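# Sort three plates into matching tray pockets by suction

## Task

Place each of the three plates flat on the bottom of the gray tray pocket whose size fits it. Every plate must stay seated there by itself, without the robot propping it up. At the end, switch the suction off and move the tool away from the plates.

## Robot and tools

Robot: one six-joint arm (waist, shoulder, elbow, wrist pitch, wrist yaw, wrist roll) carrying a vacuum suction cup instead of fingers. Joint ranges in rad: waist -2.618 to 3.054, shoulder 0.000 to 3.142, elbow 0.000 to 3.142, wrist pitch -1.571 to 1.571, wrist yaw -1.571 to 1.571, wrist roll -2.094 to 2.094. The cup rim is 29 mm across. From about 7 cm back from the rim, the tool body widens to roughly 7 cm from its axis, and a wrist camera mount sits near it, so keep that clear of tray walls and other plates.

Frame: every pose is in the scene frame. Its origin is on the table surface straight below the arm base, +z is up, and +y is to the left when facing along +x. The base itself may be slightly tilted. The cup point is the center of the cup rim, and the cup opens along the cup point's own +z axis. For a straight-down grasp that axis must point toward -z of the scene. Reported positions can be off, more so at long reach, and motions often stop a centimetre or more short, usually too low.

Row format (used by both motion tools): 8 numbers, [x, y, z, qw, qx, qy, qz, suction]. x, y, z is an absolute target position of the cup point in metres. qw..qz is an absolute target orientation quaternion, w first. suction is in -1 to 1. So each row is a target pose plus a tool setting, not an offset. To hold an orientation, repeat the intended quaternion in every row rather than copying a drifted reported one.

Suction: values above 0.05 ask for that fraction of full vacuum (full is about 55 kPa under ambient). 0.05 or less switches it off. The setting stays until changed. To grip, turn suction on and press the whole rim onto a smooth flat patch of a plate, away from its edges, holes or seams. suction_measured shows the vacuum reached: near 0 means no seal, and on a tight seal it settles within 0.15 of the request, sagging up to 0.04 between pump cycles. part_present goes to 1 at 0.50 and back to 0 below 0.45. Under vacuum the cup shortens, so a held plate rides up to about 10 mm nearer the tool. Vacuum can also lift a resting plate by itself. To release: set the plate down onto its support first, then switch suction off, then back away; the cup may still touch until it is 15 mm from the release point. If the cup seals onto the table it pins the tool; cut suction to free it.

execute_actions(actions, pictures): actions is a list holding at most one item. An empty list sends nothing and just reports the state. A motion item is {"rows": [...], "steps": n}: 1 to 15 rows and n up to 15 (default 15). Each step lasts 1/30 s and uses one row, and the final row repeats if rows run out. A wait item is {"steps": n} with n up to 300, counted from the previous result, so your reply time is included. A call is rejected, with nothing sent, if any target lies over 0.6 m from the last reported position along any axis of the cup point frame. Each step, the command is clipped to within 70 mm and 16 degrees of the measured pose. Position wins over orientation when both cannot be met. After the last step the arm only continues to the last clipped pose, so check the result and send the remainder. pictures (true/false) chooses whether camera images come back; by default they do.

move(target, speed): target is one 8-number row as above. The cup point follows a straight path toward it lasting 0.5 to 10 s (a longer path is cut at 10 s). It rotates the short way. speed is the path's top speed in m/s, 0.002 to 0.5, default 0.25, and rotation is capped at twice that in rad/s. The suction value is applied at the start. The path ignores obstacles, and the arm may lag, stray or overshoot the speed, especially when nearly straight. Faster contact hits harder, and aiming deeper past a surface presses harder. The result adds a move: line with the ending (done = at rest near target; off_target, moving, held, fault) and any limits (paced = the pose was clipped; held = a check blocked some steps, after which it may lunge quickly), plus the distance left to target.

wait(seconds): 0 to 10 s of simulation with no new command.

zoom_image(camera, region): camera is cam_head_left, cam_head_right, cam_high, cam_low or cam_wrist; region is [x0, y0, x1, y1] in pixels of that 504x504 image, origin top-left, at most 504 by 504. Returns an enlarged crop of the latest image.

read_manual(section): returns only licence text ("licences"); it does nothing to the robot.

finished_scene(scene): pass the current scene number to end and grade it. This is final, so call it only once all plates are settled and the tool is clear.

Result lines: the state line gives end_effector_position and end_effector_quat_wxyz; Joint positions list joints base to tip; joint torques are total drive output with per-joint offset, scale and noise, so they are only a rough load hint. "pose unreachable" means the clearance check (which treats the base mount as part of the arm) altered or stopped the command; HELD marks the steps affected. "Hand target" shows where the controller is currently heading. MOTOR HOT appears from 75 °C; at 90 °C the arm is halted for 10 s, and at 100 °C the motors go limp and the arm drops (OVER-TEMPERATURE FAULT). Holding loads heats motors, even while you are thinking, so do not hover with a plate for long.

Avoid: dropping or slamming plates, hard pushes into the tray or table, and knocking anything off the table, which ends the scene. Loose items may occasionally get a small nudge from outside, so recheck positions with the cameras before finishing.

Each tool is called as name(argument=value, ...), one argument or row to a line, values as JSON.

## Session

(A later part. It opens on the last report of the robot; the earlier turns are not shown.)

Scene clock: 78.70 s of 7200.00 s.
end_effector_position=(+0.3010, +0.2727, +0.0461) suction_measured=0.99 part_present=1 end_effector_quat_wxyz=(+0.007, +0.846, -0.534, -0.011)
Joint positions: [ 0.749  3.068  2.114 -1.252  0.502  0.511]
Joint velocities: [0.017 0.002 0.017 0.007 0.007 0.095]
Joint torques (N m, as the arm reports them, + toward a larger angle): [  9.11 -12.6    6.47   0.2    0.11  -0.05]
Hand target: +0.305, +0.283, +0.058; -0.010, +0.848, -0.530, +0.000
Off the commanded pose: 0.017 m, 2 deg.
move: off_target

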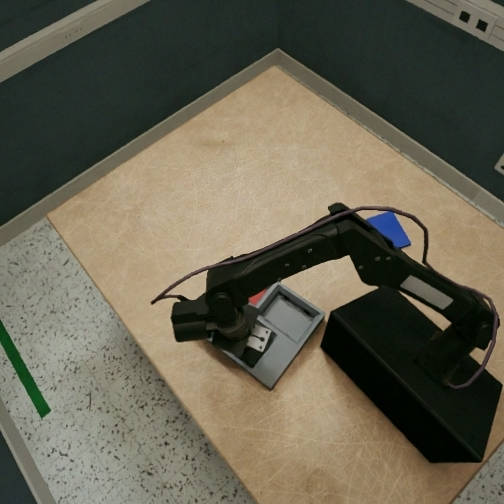

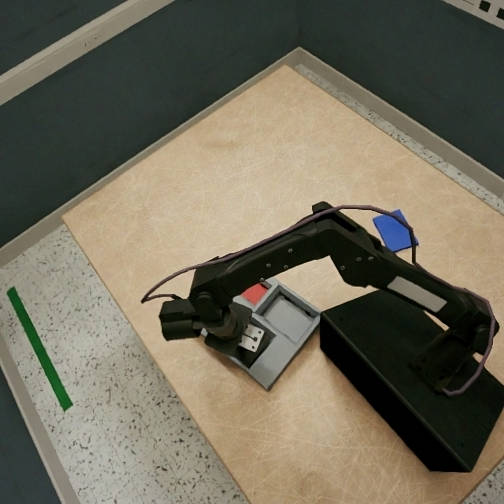

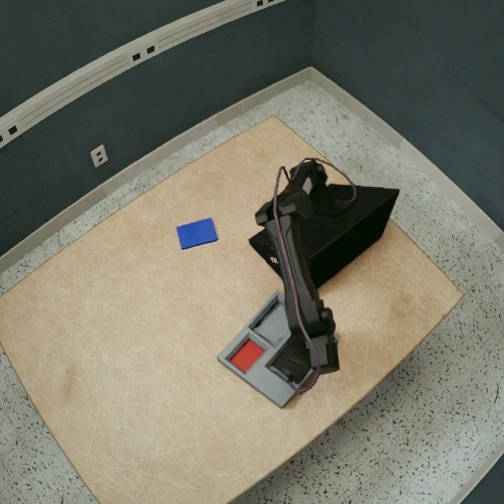

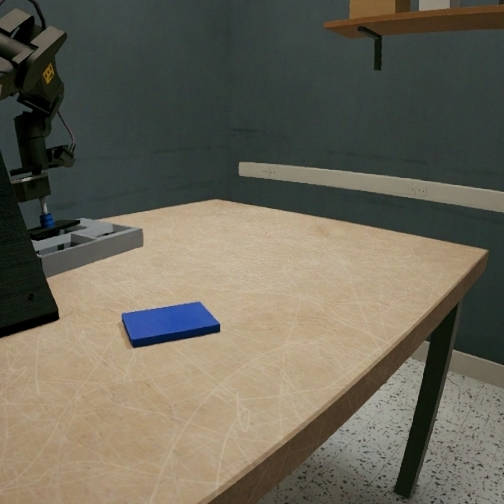

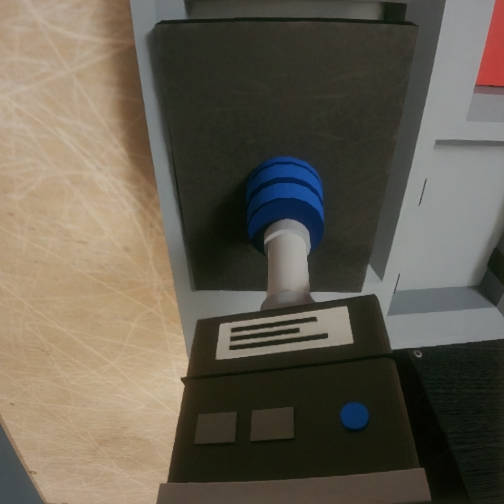

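move(
  target=[0.312,0.282,0.048,-0.01,0.844,-0.536,0.005,1],
  speed=0.03,
)

Scene clock: 81.50 s of 7200.00 s.
end_effector_position=(+0.3059, +0.2717, +0.0435) suction_measured=1.00 part_present=1 end_effector_quat_wxyz=(+0.005, +0.842, -0.539, -0.011)
Joint positions: [ 0.736  3.068  2.114 -1.24   0.509  0.509]
Joint velocities: [-0.017  0.002 -0.007 -0.007  0.007  0.037]
Joint torques (N m, as the arm reports them, + toward a larger angle): [  8.6  -11.67   6.12   0.45   0.19  -0.07]
Hand target: +0.312, +0.282, +0.048; -0.010, +0.844, -0.536, +0.005
Off the commanded pose: 0.013 m, 2 deg.
move: off_target

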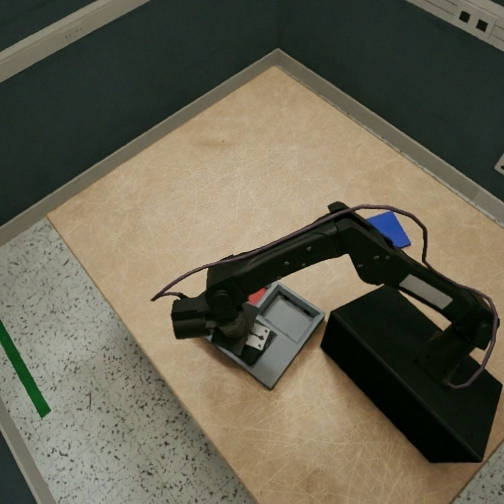

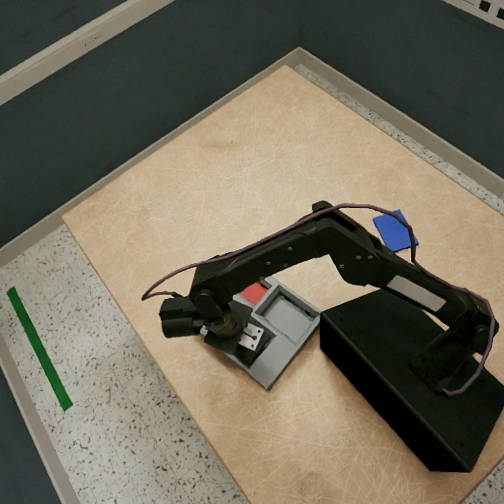

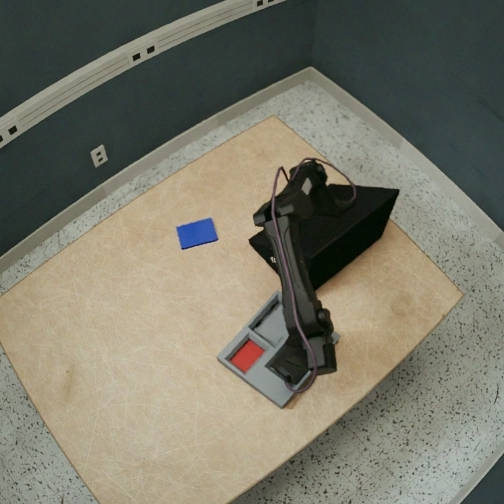

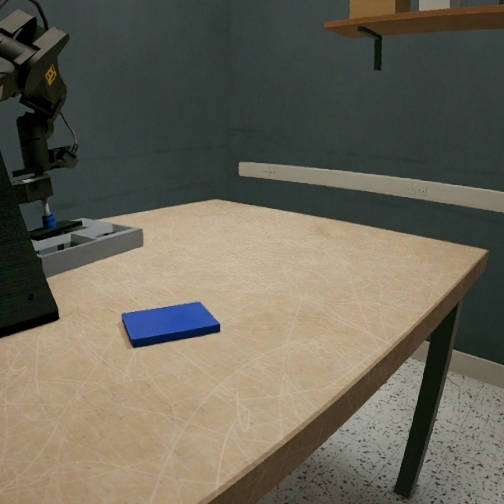

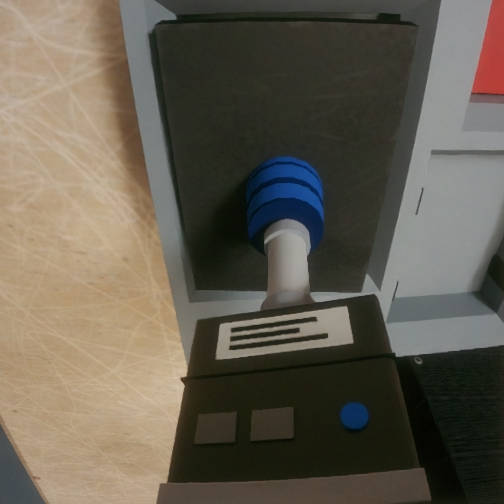

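move(
  target=[0.311,0.277,0.025,-0.01,0.844,-0.536,0.005,1],
  speed=0.03,
)

Scene clock: 83.63 s of 7200.00 s.
end_effector_position=(+0.3079, +0.2679, +0.0247) suction_measured=0.99 part_present=1 end_effector_quat_wxyz=(+0.006, +0.844, -0.537, -0.002)
Joint positions: [ 0.715  3.068  2.049 -1.165  0.54   0.484]
Joint velocities: [-0.012 -0.007  0.007  0.007 -0.007  0.11 ]
Joint torques (N m, as the arm reports them, + toward a larger angle): [  7.82 -12.59   3.42   0.51   0.09  -0.07]
Hand target: +0.311, +0.277, +0.025; -0.009, +0.844, -0.536, +0.005
Off the commanded pose: 0.010 m, 2 deg.
move: done

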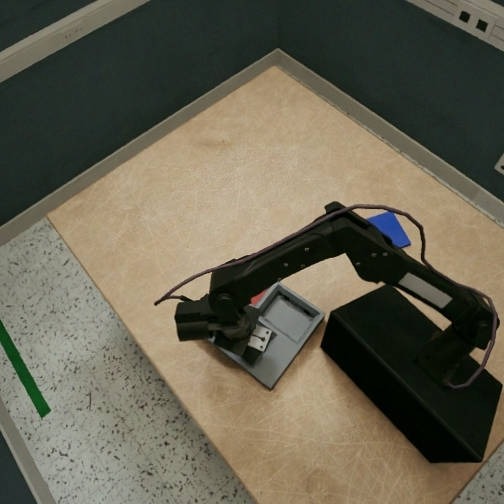

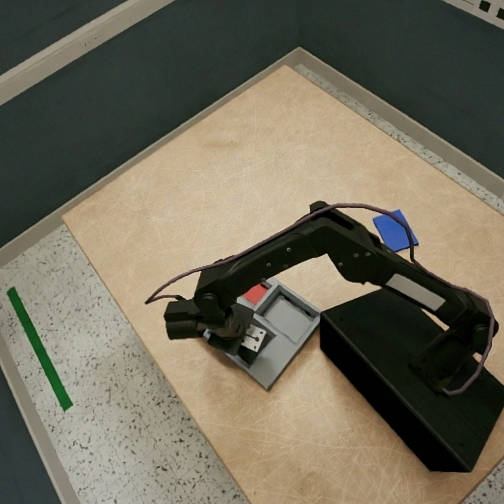

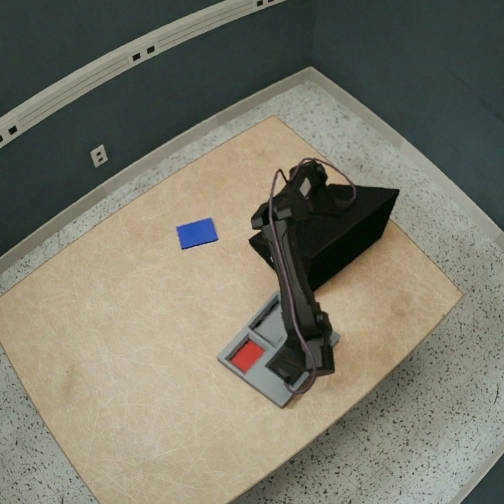

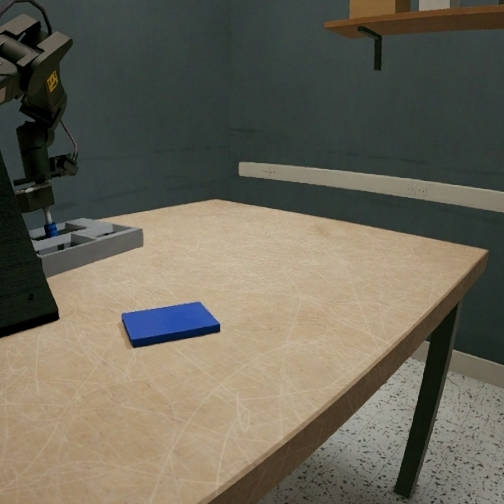

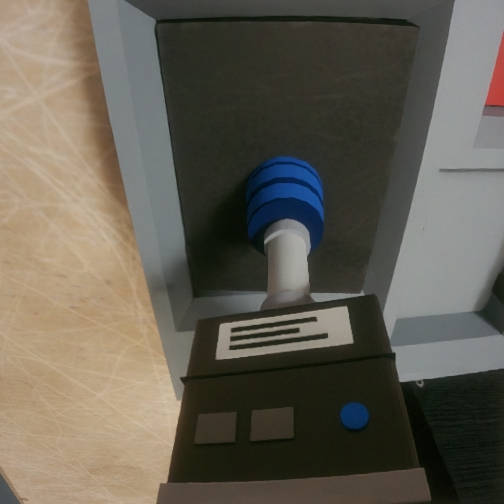

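move(
  target=[0.31,0.275,-0.01,-0.01,0.844,-0.536,0.005,1],
  speed=0.03,
)

Scene clock: 86.27 s of 7200.00 s.
end_effector_position=(+0.3102, +0.2678, +0.0062) suction_measured=0.99 part_present=1 end_effector_quat_wxyz=(-0.000, +0.848, -0.530, +0.004)
Joint positions: [ 0.693  3.068  1.984 -1.075  0.563  0.439]
Joint velocities: [-0.017 -0.002  0.002  0.037 -0.037 -0.051]
Joint torques (N m, as the arm reports them, + toward a larger angle): [  6.03 -10.85   1.53   1.07   0.09   0.04]
Hand target: +0.310, +0.275, -0.009; -0.008, +0.844, -0.536, +0.005
Off the commanded pose: 0.018 m, 1 deg.
move: off_target

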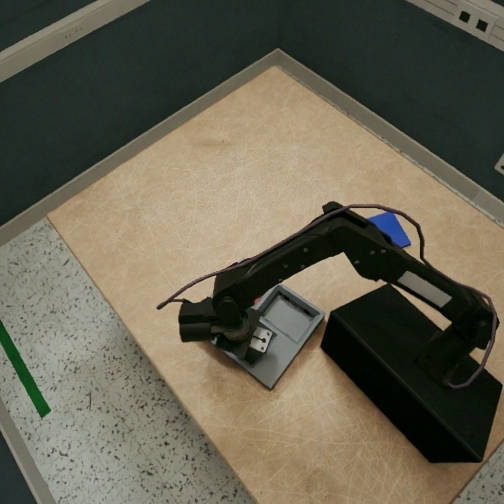

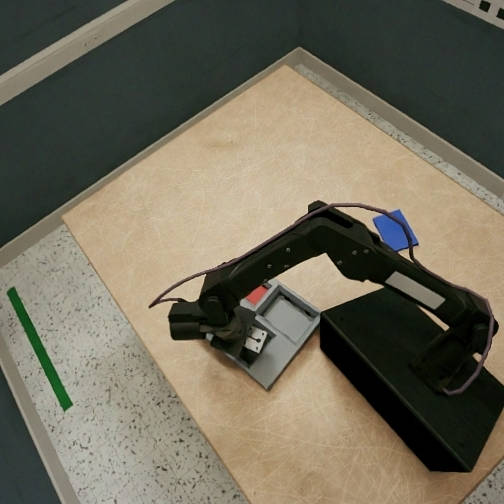

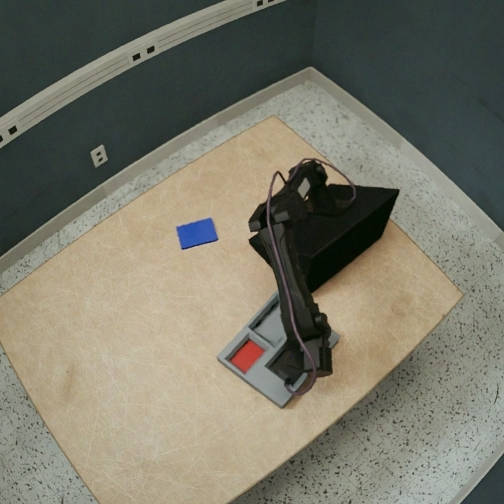

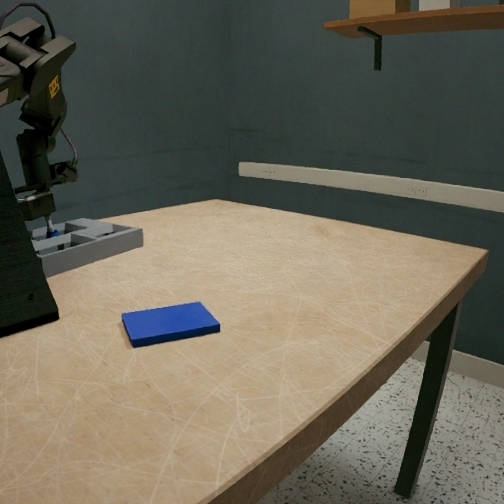

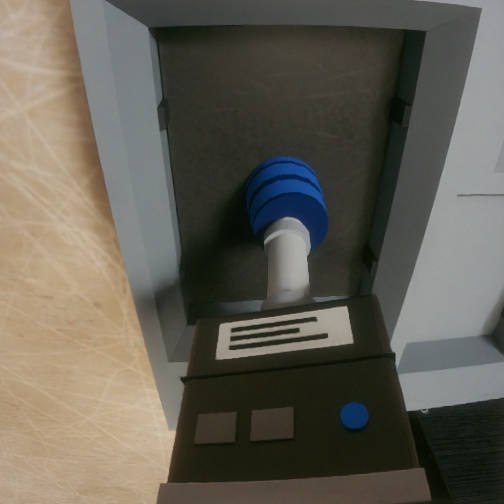

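execute_actions(
  actions=[
    {"rows":[[0.31,0.275,0.005,-0.01,0.844,-0.536,0.005,0]],"steps":8},
  ],
  pictures=false,
)

move(
  target=[0.315,0.268,0.1,0,0.844,-0.536,0,0],
)

move(
  target=[0.315,-0.195,0.055,0,0.636,-0.772,0,0],
  speed=0.35,
)

Scene clock: 95.07 s of 7200.00 s.
end_effector_position=(+0.3112, +0.2685, +0.0086) suction_measured=0.00 part_present=0 end_effector_quat_wxyz=(-0.002, +0.847, -0.531, +0.007)
Joint positions: [ 0.698  3.064  1.984 -1.074  0.565  0.443]
Joint velocities: [-0.032 -0.002 -0.007 -0.007 -0.037 -0.051]
Joint torques (N m, as the arm reports them, + toward a larger angle): [  6.86 -12.13   3.51   0.58  -0.03   0.03]
Hand target: +0.310, +0.275, +0.005; -0.010, +0.844, -0.536, +0.005
Off the commanded pose: 0.008 m, 1 deg.
Steps of this call (steps 1 to 256: nothing new was sent; steps 257 to 264: all 8 steps of this action). Readings (end_effector_position | what the end effector reports):
257: (+0.3104, +0.2678, +0.0073) | suction_measured=0.16 part_present=0
258: (+0.3108, +0.2684, +0.0084) | suction_measured=0.00 part_present=0
260: (+0.3111, +0.2685, +0.0086) | suction_measured=0.00 part_present=0
264: the state above

Scene clock: 96.50 s of 7200.00 s.
end_effector_position=(+0.3142, +0.2619, +0.0912) suction_measured=0.00 part_present=0 end_effector_quat_wxyz=(+0.008, +0.844, -0.536, -0.003)
Joint positions: [ 0.772  3.064  2.29  -1.441  0.503  0.538]
Joint velocities: [-0.007 -0.007  0.032  0.007 -0.066 -0.007]
Joint torques (N m, as the arm reports them, + toward a larger angle): [  8.67 -12.62   6.35   0.11  -0.05   0.03]
Hand target: +0.315, +0.267, +0.100; -0.001, +0.844, -0.536, -0.000
Off the commanded pose: 0.011 m, 1 deg.
move: off_target

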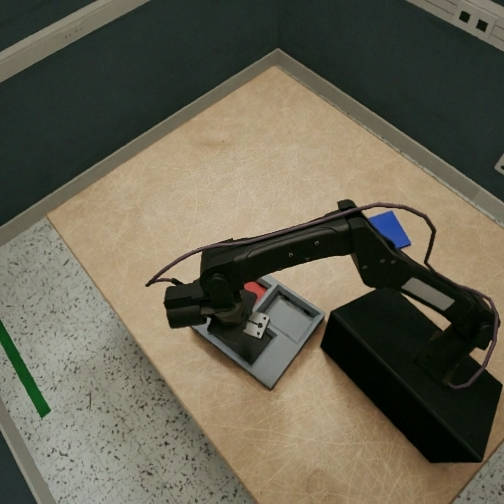

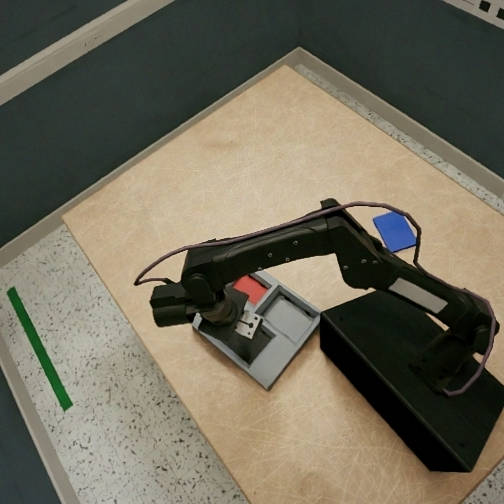

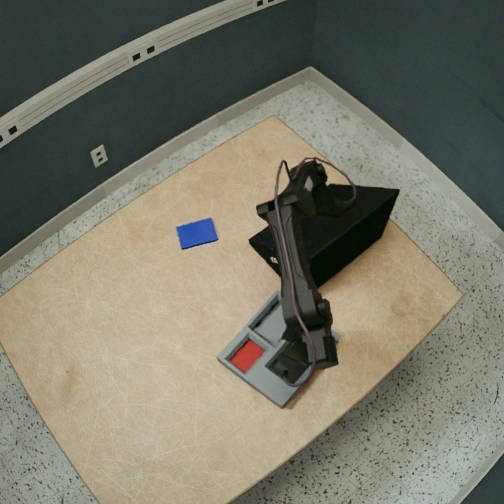

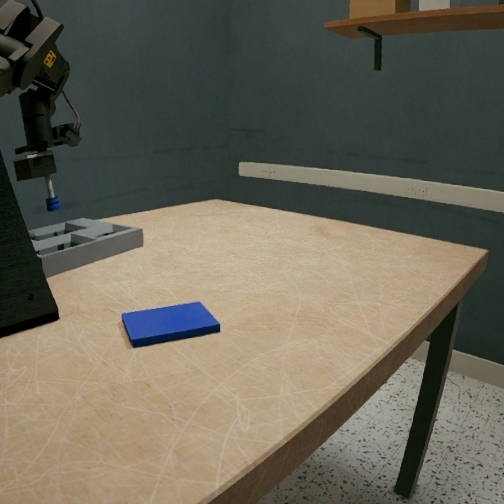

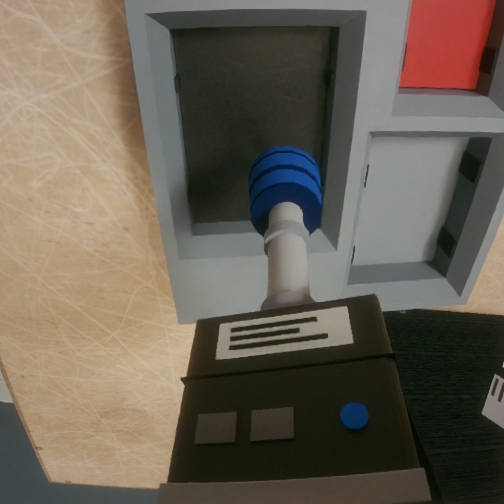

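Scene clock: 98.50 s of 7200.00 s.
end_effector_position=(+0.2949, -0.1946, +0.0426) suction_measured=0.00 part_present=0 end_effector_quat_wxyz=(-0.022, -0.641, +0.767, +0.014)
Joint positions: [-0.123  1.744  1.242 -1.057  0.795  0.1  ]
Joint velocities: [-0.017  0.002 -0.012 -0.066 -0.022 -0.066]
Joint torques (N m, as the arm reports them, + toward a larger angle): [ 7.02 -8.28  4.33  0.3   0.05  0.01]
Hand target: +0.306, -0.198, +0.053; -0.005, -0.635, +0.772, -0.002
Off the commanded pose: 0.024 m, 3 deg.
move: off_target

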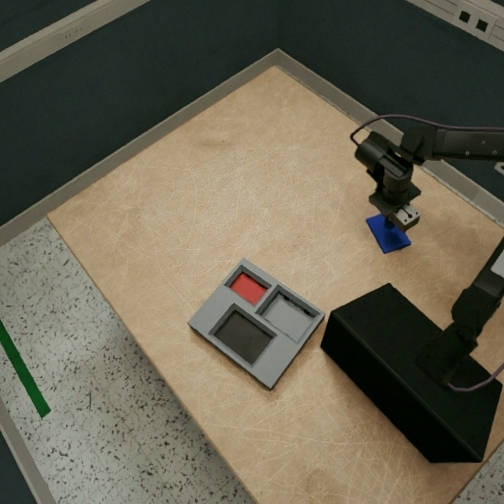

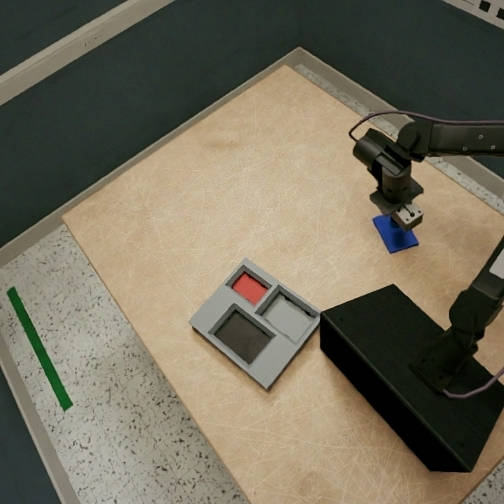

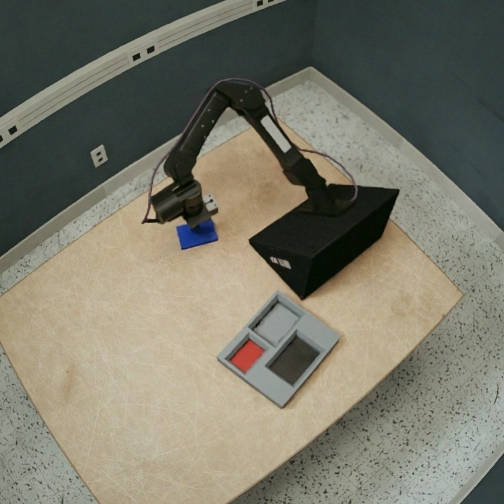

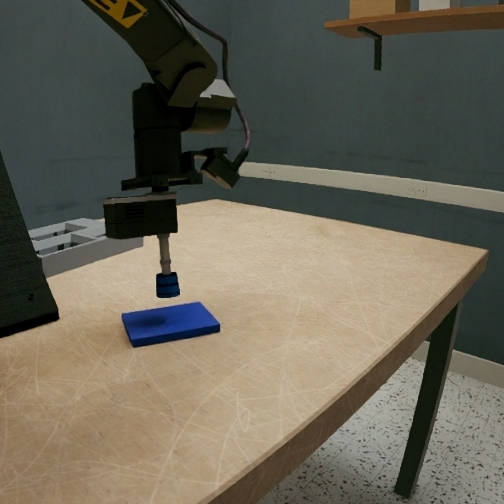

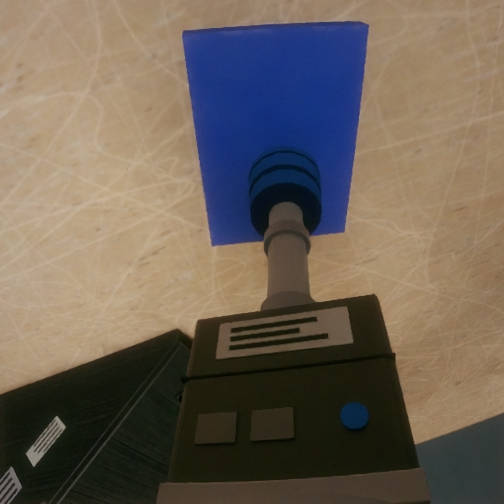

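move(
  target=[0.294,-0.192,0.007,0,0.679,-0.734,0,1],
  speed=0.04,
)

move(
  target=[0.32,-0.17,0.09,0,0.7071,-0.7071,0,1],
  speed=0.2,
)

Scene clock: 102.30 s of 7200.00 s.
end_effector_position=(+0.2887, -0.1913, +0.0027) suction_measured=0.80 part_present=1 end_effector_quat_wxyz=(+0.015, +0.685, -0.729, -0.010)
Joint positions: [-0.211  1.729  1.096 -0.813  0.786 -0.157]
Joint velocities: [-0.002 -0.012  0.012  0.007 -0.066 -0.051]
Joint torques (N m, as the arm reports them, + toward a larger angle): [ 5.72 -8.62  1.87  0.47 -0.01 -0.11]
Hand target: +0.294, -0.192, +0.007; +0.001, +0.679, -0.734, -0.000
Off the commanded pose: 0.007 m, 2 deg.
move: done

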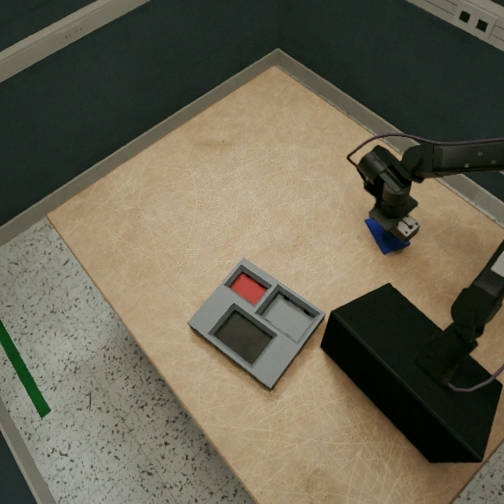

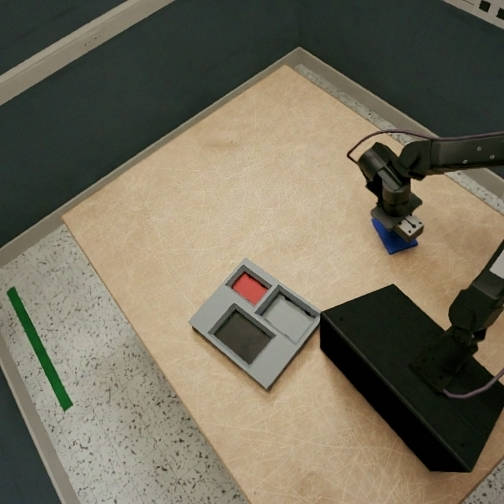

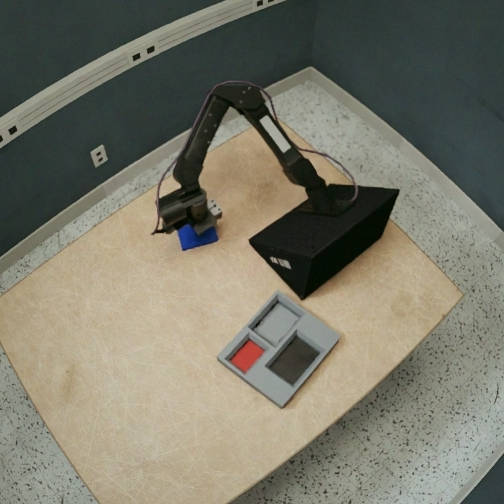

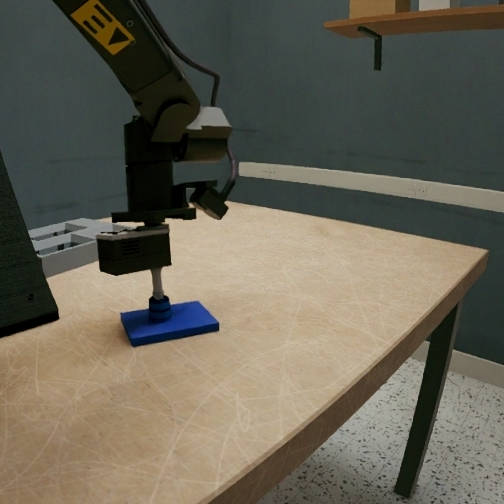

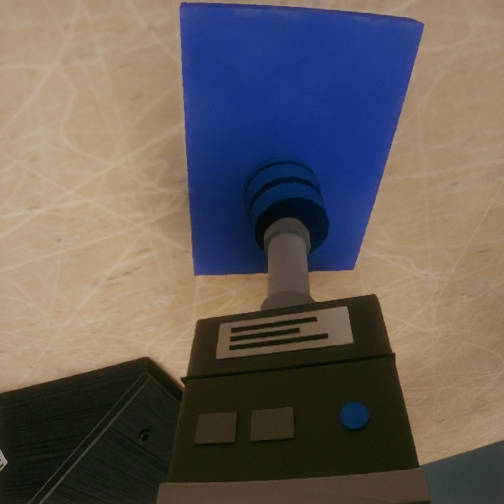

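Scene clock: 103.50 s of 7200.00 s.
end_effector_position=(+0.3131, -0.1725, +0.0828) suction_measured=0.98 part_present=1 end_effector_quat_wxyz=(+0.005, +0.706, -0.708, -0.005)
Joint positions: [ 0.015  1.787  1.351 -1.209  0.783  0.083]
Joint velocities: [ 0.002  0.012  0.012  0.007 -0.007 -0.066]
Joint torques (N m, as the arm reports them, + toward a larger angle): [ 7.67 -5.05  5.54  0.05  0.06 -0.02]
Hand target: +0.320, -0.170, +0.090; -0.001, +0.707, -0.707, +0.001
Off the commanded pose: 0.010 m, 1 deg.
move: done

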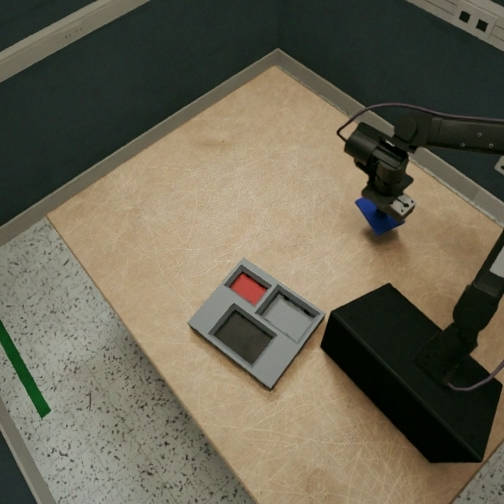

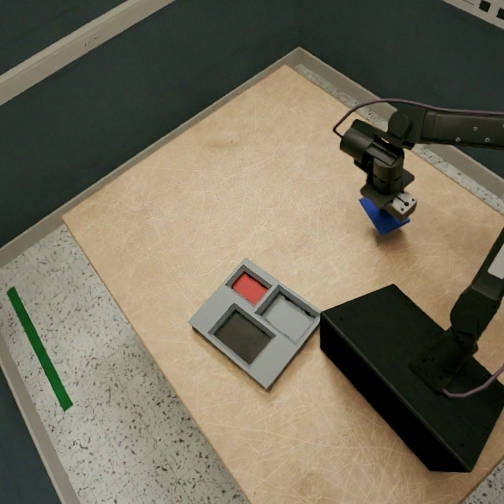

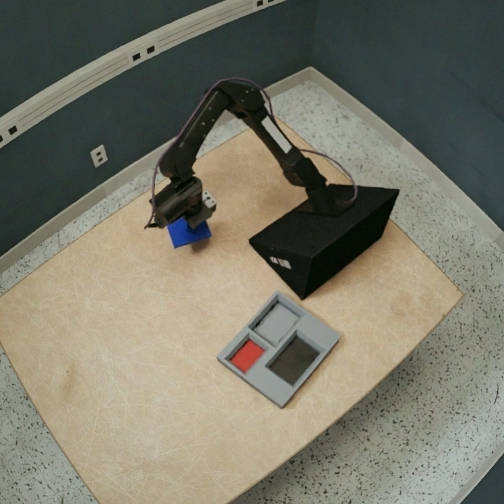

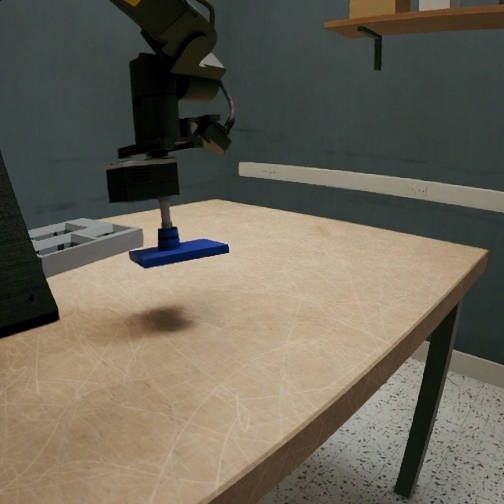

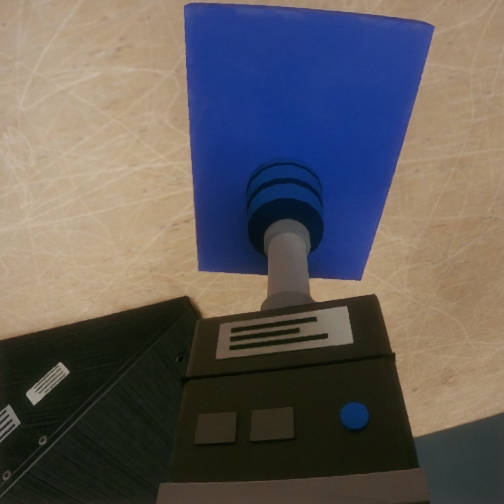

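Plate sits about 3° clockwise in the grip, so the placing yaw becomes 29°.

move(
  target=[0.29,0.136,0.066,0,0.862,-0.507,0,1],
  speed=0.25,
)

Scene clock: 106.50 s of 7200.00 s.
end_effector_position=(+0.2893, +0.1332, +0.0581) suction_measured=0.98 part_present=1 end_effector_quat_wxyz=(+0.009, +0.864, -0.503, -0.007)
Joint positions: [ 0.598  2.526  1.439 -1.045  0.595  0.295]
Joint velocities: [-0.007 -0.012 -0.012  0.022  0.022  0.11 ]
Joint torques (N m, as the arm reports them, + toward a larger angle): [ 7.87 -9.08  5.87  0.16  0.09 -0.01]
Hand target: +0.296, +0.139, +0.067; -0.004, +0.862, -0.506, -0.000
Off the commanded pose: 0.008 m, 1 deg.
move: done

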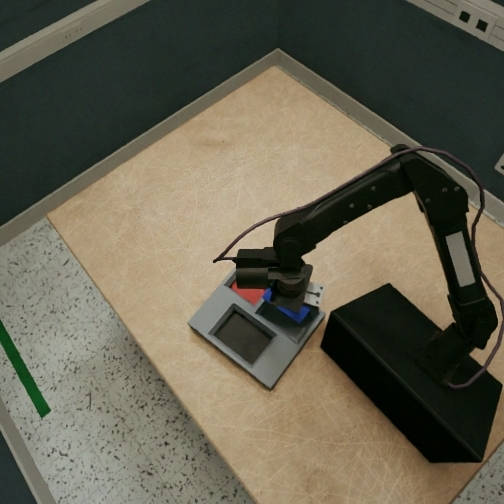

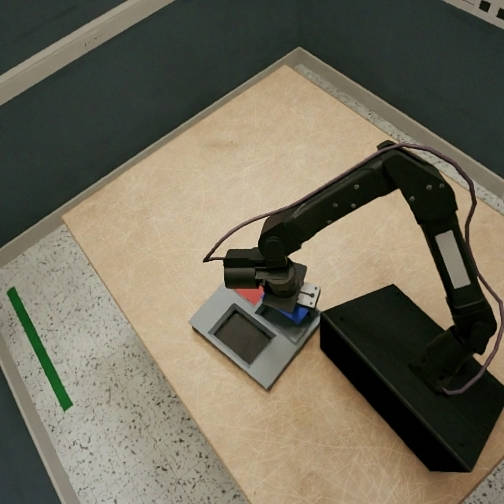

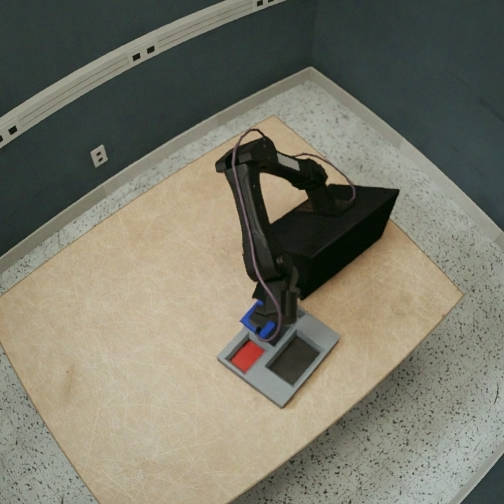

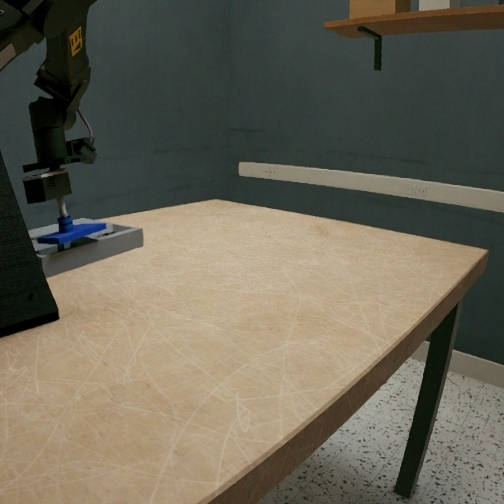

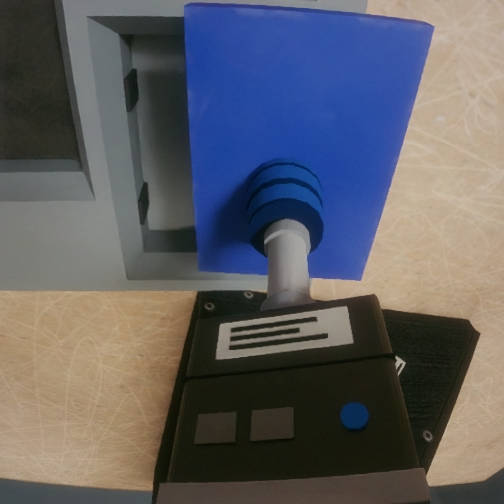

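move(
  target=[0.26,0.158,0.054,0,0.867,-0.498,0,1],
  speed=0.07,
)

Scene clock: 108.73 s of 7200.00 s.
end_effector_position=(+0.2693, +0.1412, +0.0525) suction_measured=0.98 part_present=1 end_effector_quat_wxyz=(+0.010, +0.863, -0.504, -0.013)
Joint positions: [ 0.63   2.526  1.378 -1.007  0.567  0.333]
Joint velocities: [-0.017  0.002 -0.012 -0.066 -0.051 -0.007]
Joint torques (N m, as the arm reports them, + toward a larger angle): [ 7.46 -8.77  3.89  0.24  0.01 -0.06]
Hand target: +0.270, +0.143, +0.055; +0.008, +0.866, -0.500, -0.006
Off the commanded pose: 0.019 m, 2 deg.
move: held; limits=held; held on 12 of 28 steps, including the last
pose unreachable: on one or more control steps of this call an arm could not follow its commanded pose, so it was not sent that pose on those steps. On the call's last step it was still not sent that pose. It may still have moved: this result reports where it is.
cause: the commanded pose would bring two parts of the arm too close to each other (joints 1 (waist) to 6 (wrist roll) lie between them).

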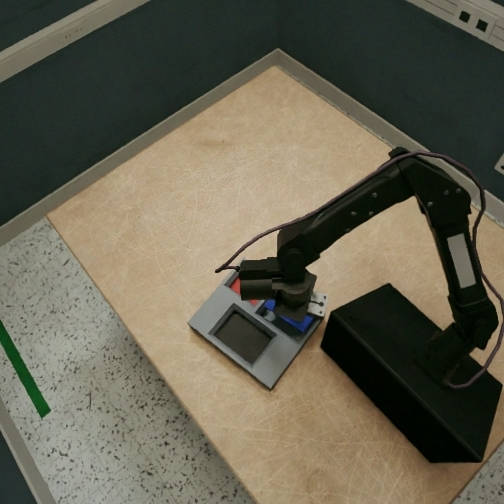

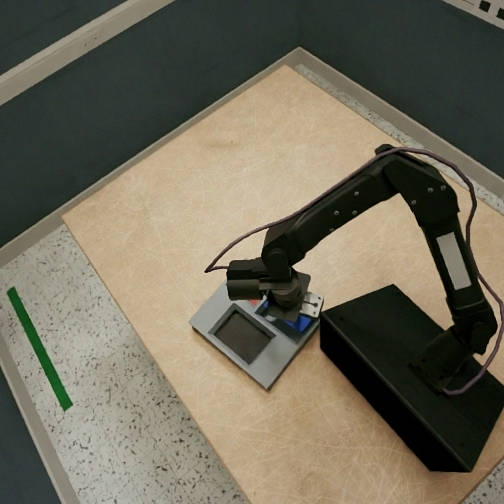

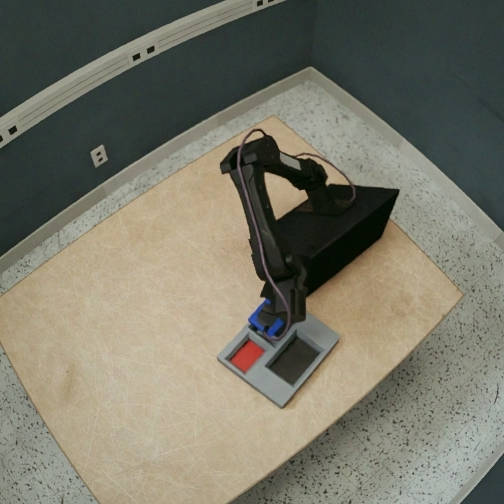

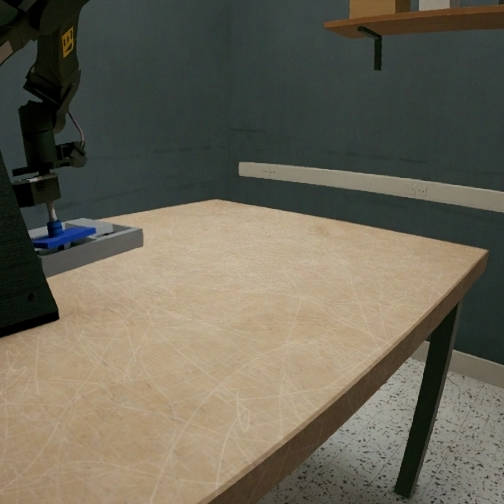

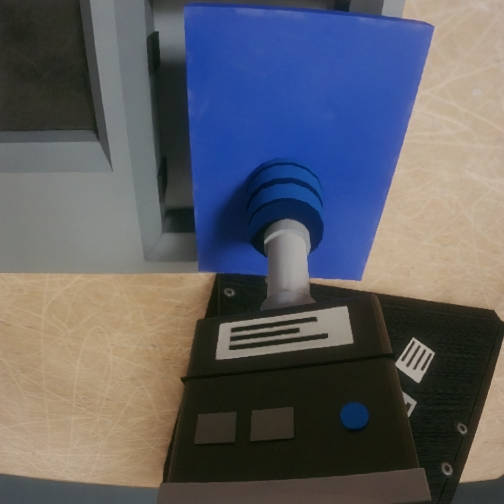

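move(
  target=[0.28,0.168,0.058,0,0.872,-0.49,0,1],
  speed=0.05,
)

move(
  target=[0.27,0.165,0.046,0,0.872,-0.49,0,1],
  speed=0.03,
)

Scene clock: 111.67 s of 7200.00 s.
end_effector_position=(+0.2769, +0.1605, +0.0501) suction_measured=0.96 part_present=1 end_effector_quat_wxyz=(+0.007, +0.868, -0.497, -0.008)
Joint positions: [ 0.648  2.598  1.453 -1.011  0.566  0.33 ]
Joint velocities: [-0.007 -0.007  0.012  0.007 -0.066 -0.037]
Joint torques (N m, as the arm reports them, + toward a larger angle): [ 8.74 -8.86  5.82  0.14 -0.02 -0.11]
Hand target: +0.280, +0.168, +0.058; -0.000, +0.872, -0.490, +0.000
Off the commanded pose: 0.011 m, 2 deg.
move: off_target

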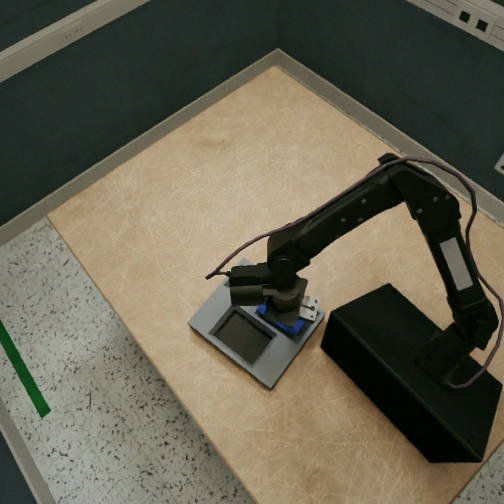

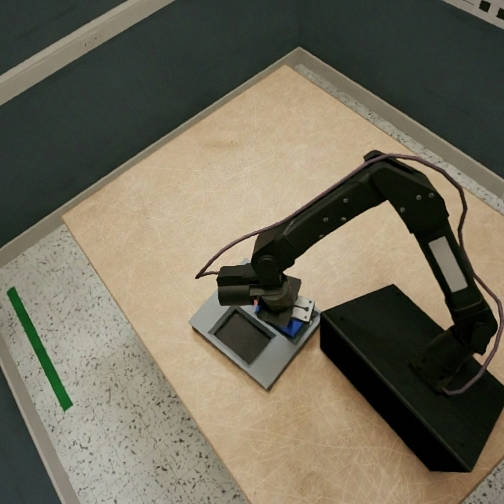

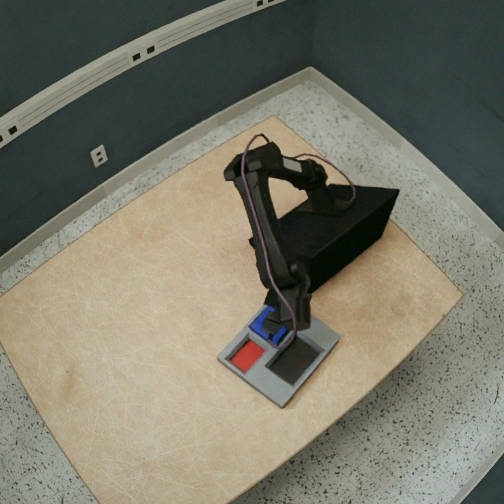

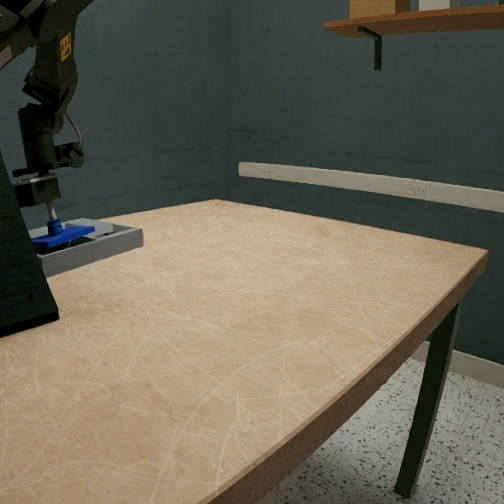

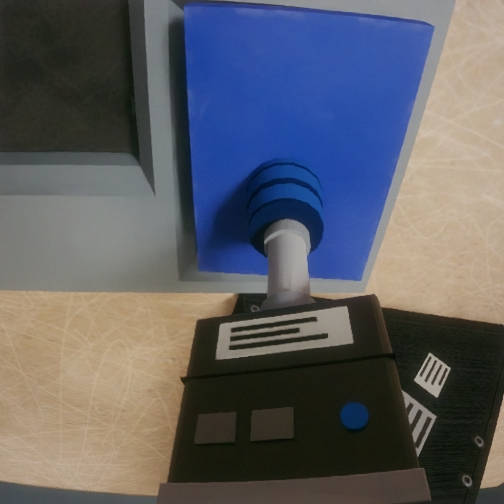

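Scene clock: 112.37 s of 7200.00 s.
end_effector_position=(+0.2689, +0.1583, +0.0405) suction_measured=0.96 part_present=1 end_effector_quat_wxyz=(+0.012, +0.868, -0.496, -0.011)
Joint positions: [ 0.641  2.598  1.41  -0.977  0.566  0.328]
Joint velocities: [-0.012 -0.012  0.007  0.081 -0.007  0.007]
Joint torques (N m, as the arm reports them, + toward a larger angle): [ 8.55 -9.63  2.96  0.34  0.1  -0.12]
Hand target: +0.270, +0.165, +0.046; +0.000, +0.872, -0.490, -0.000
Off the commanded pose: 0.009 m, 2 deg.
move: done

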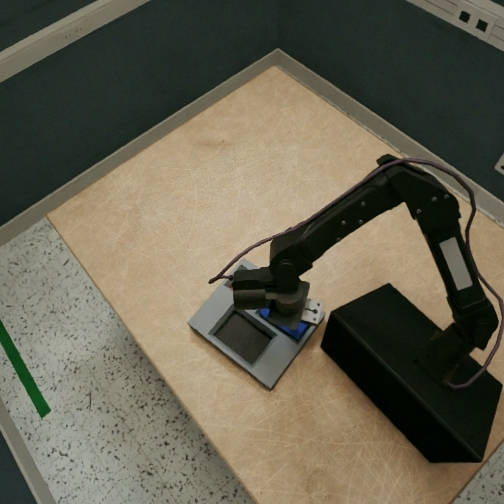

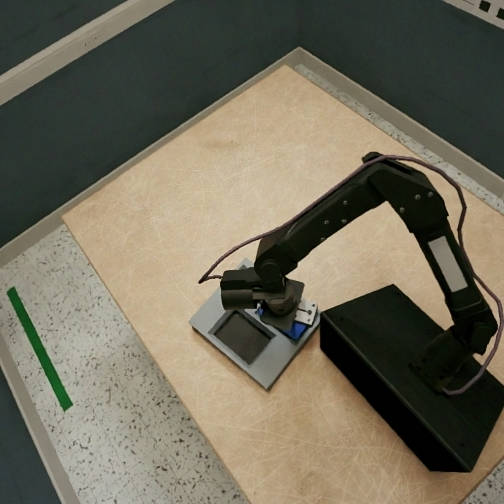

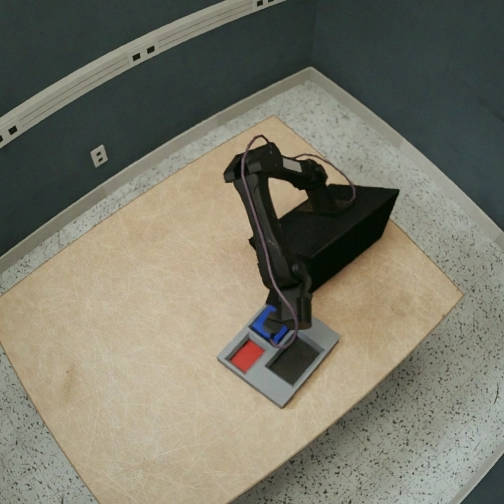

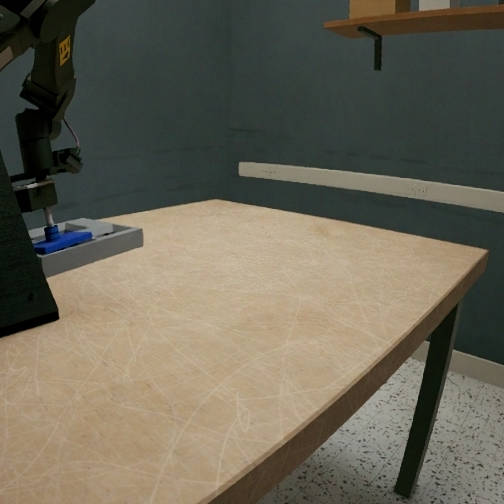

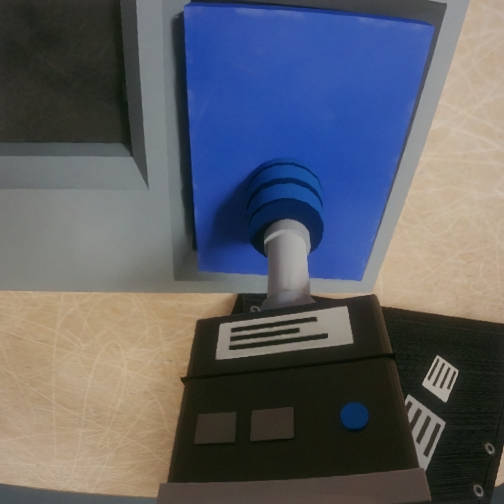

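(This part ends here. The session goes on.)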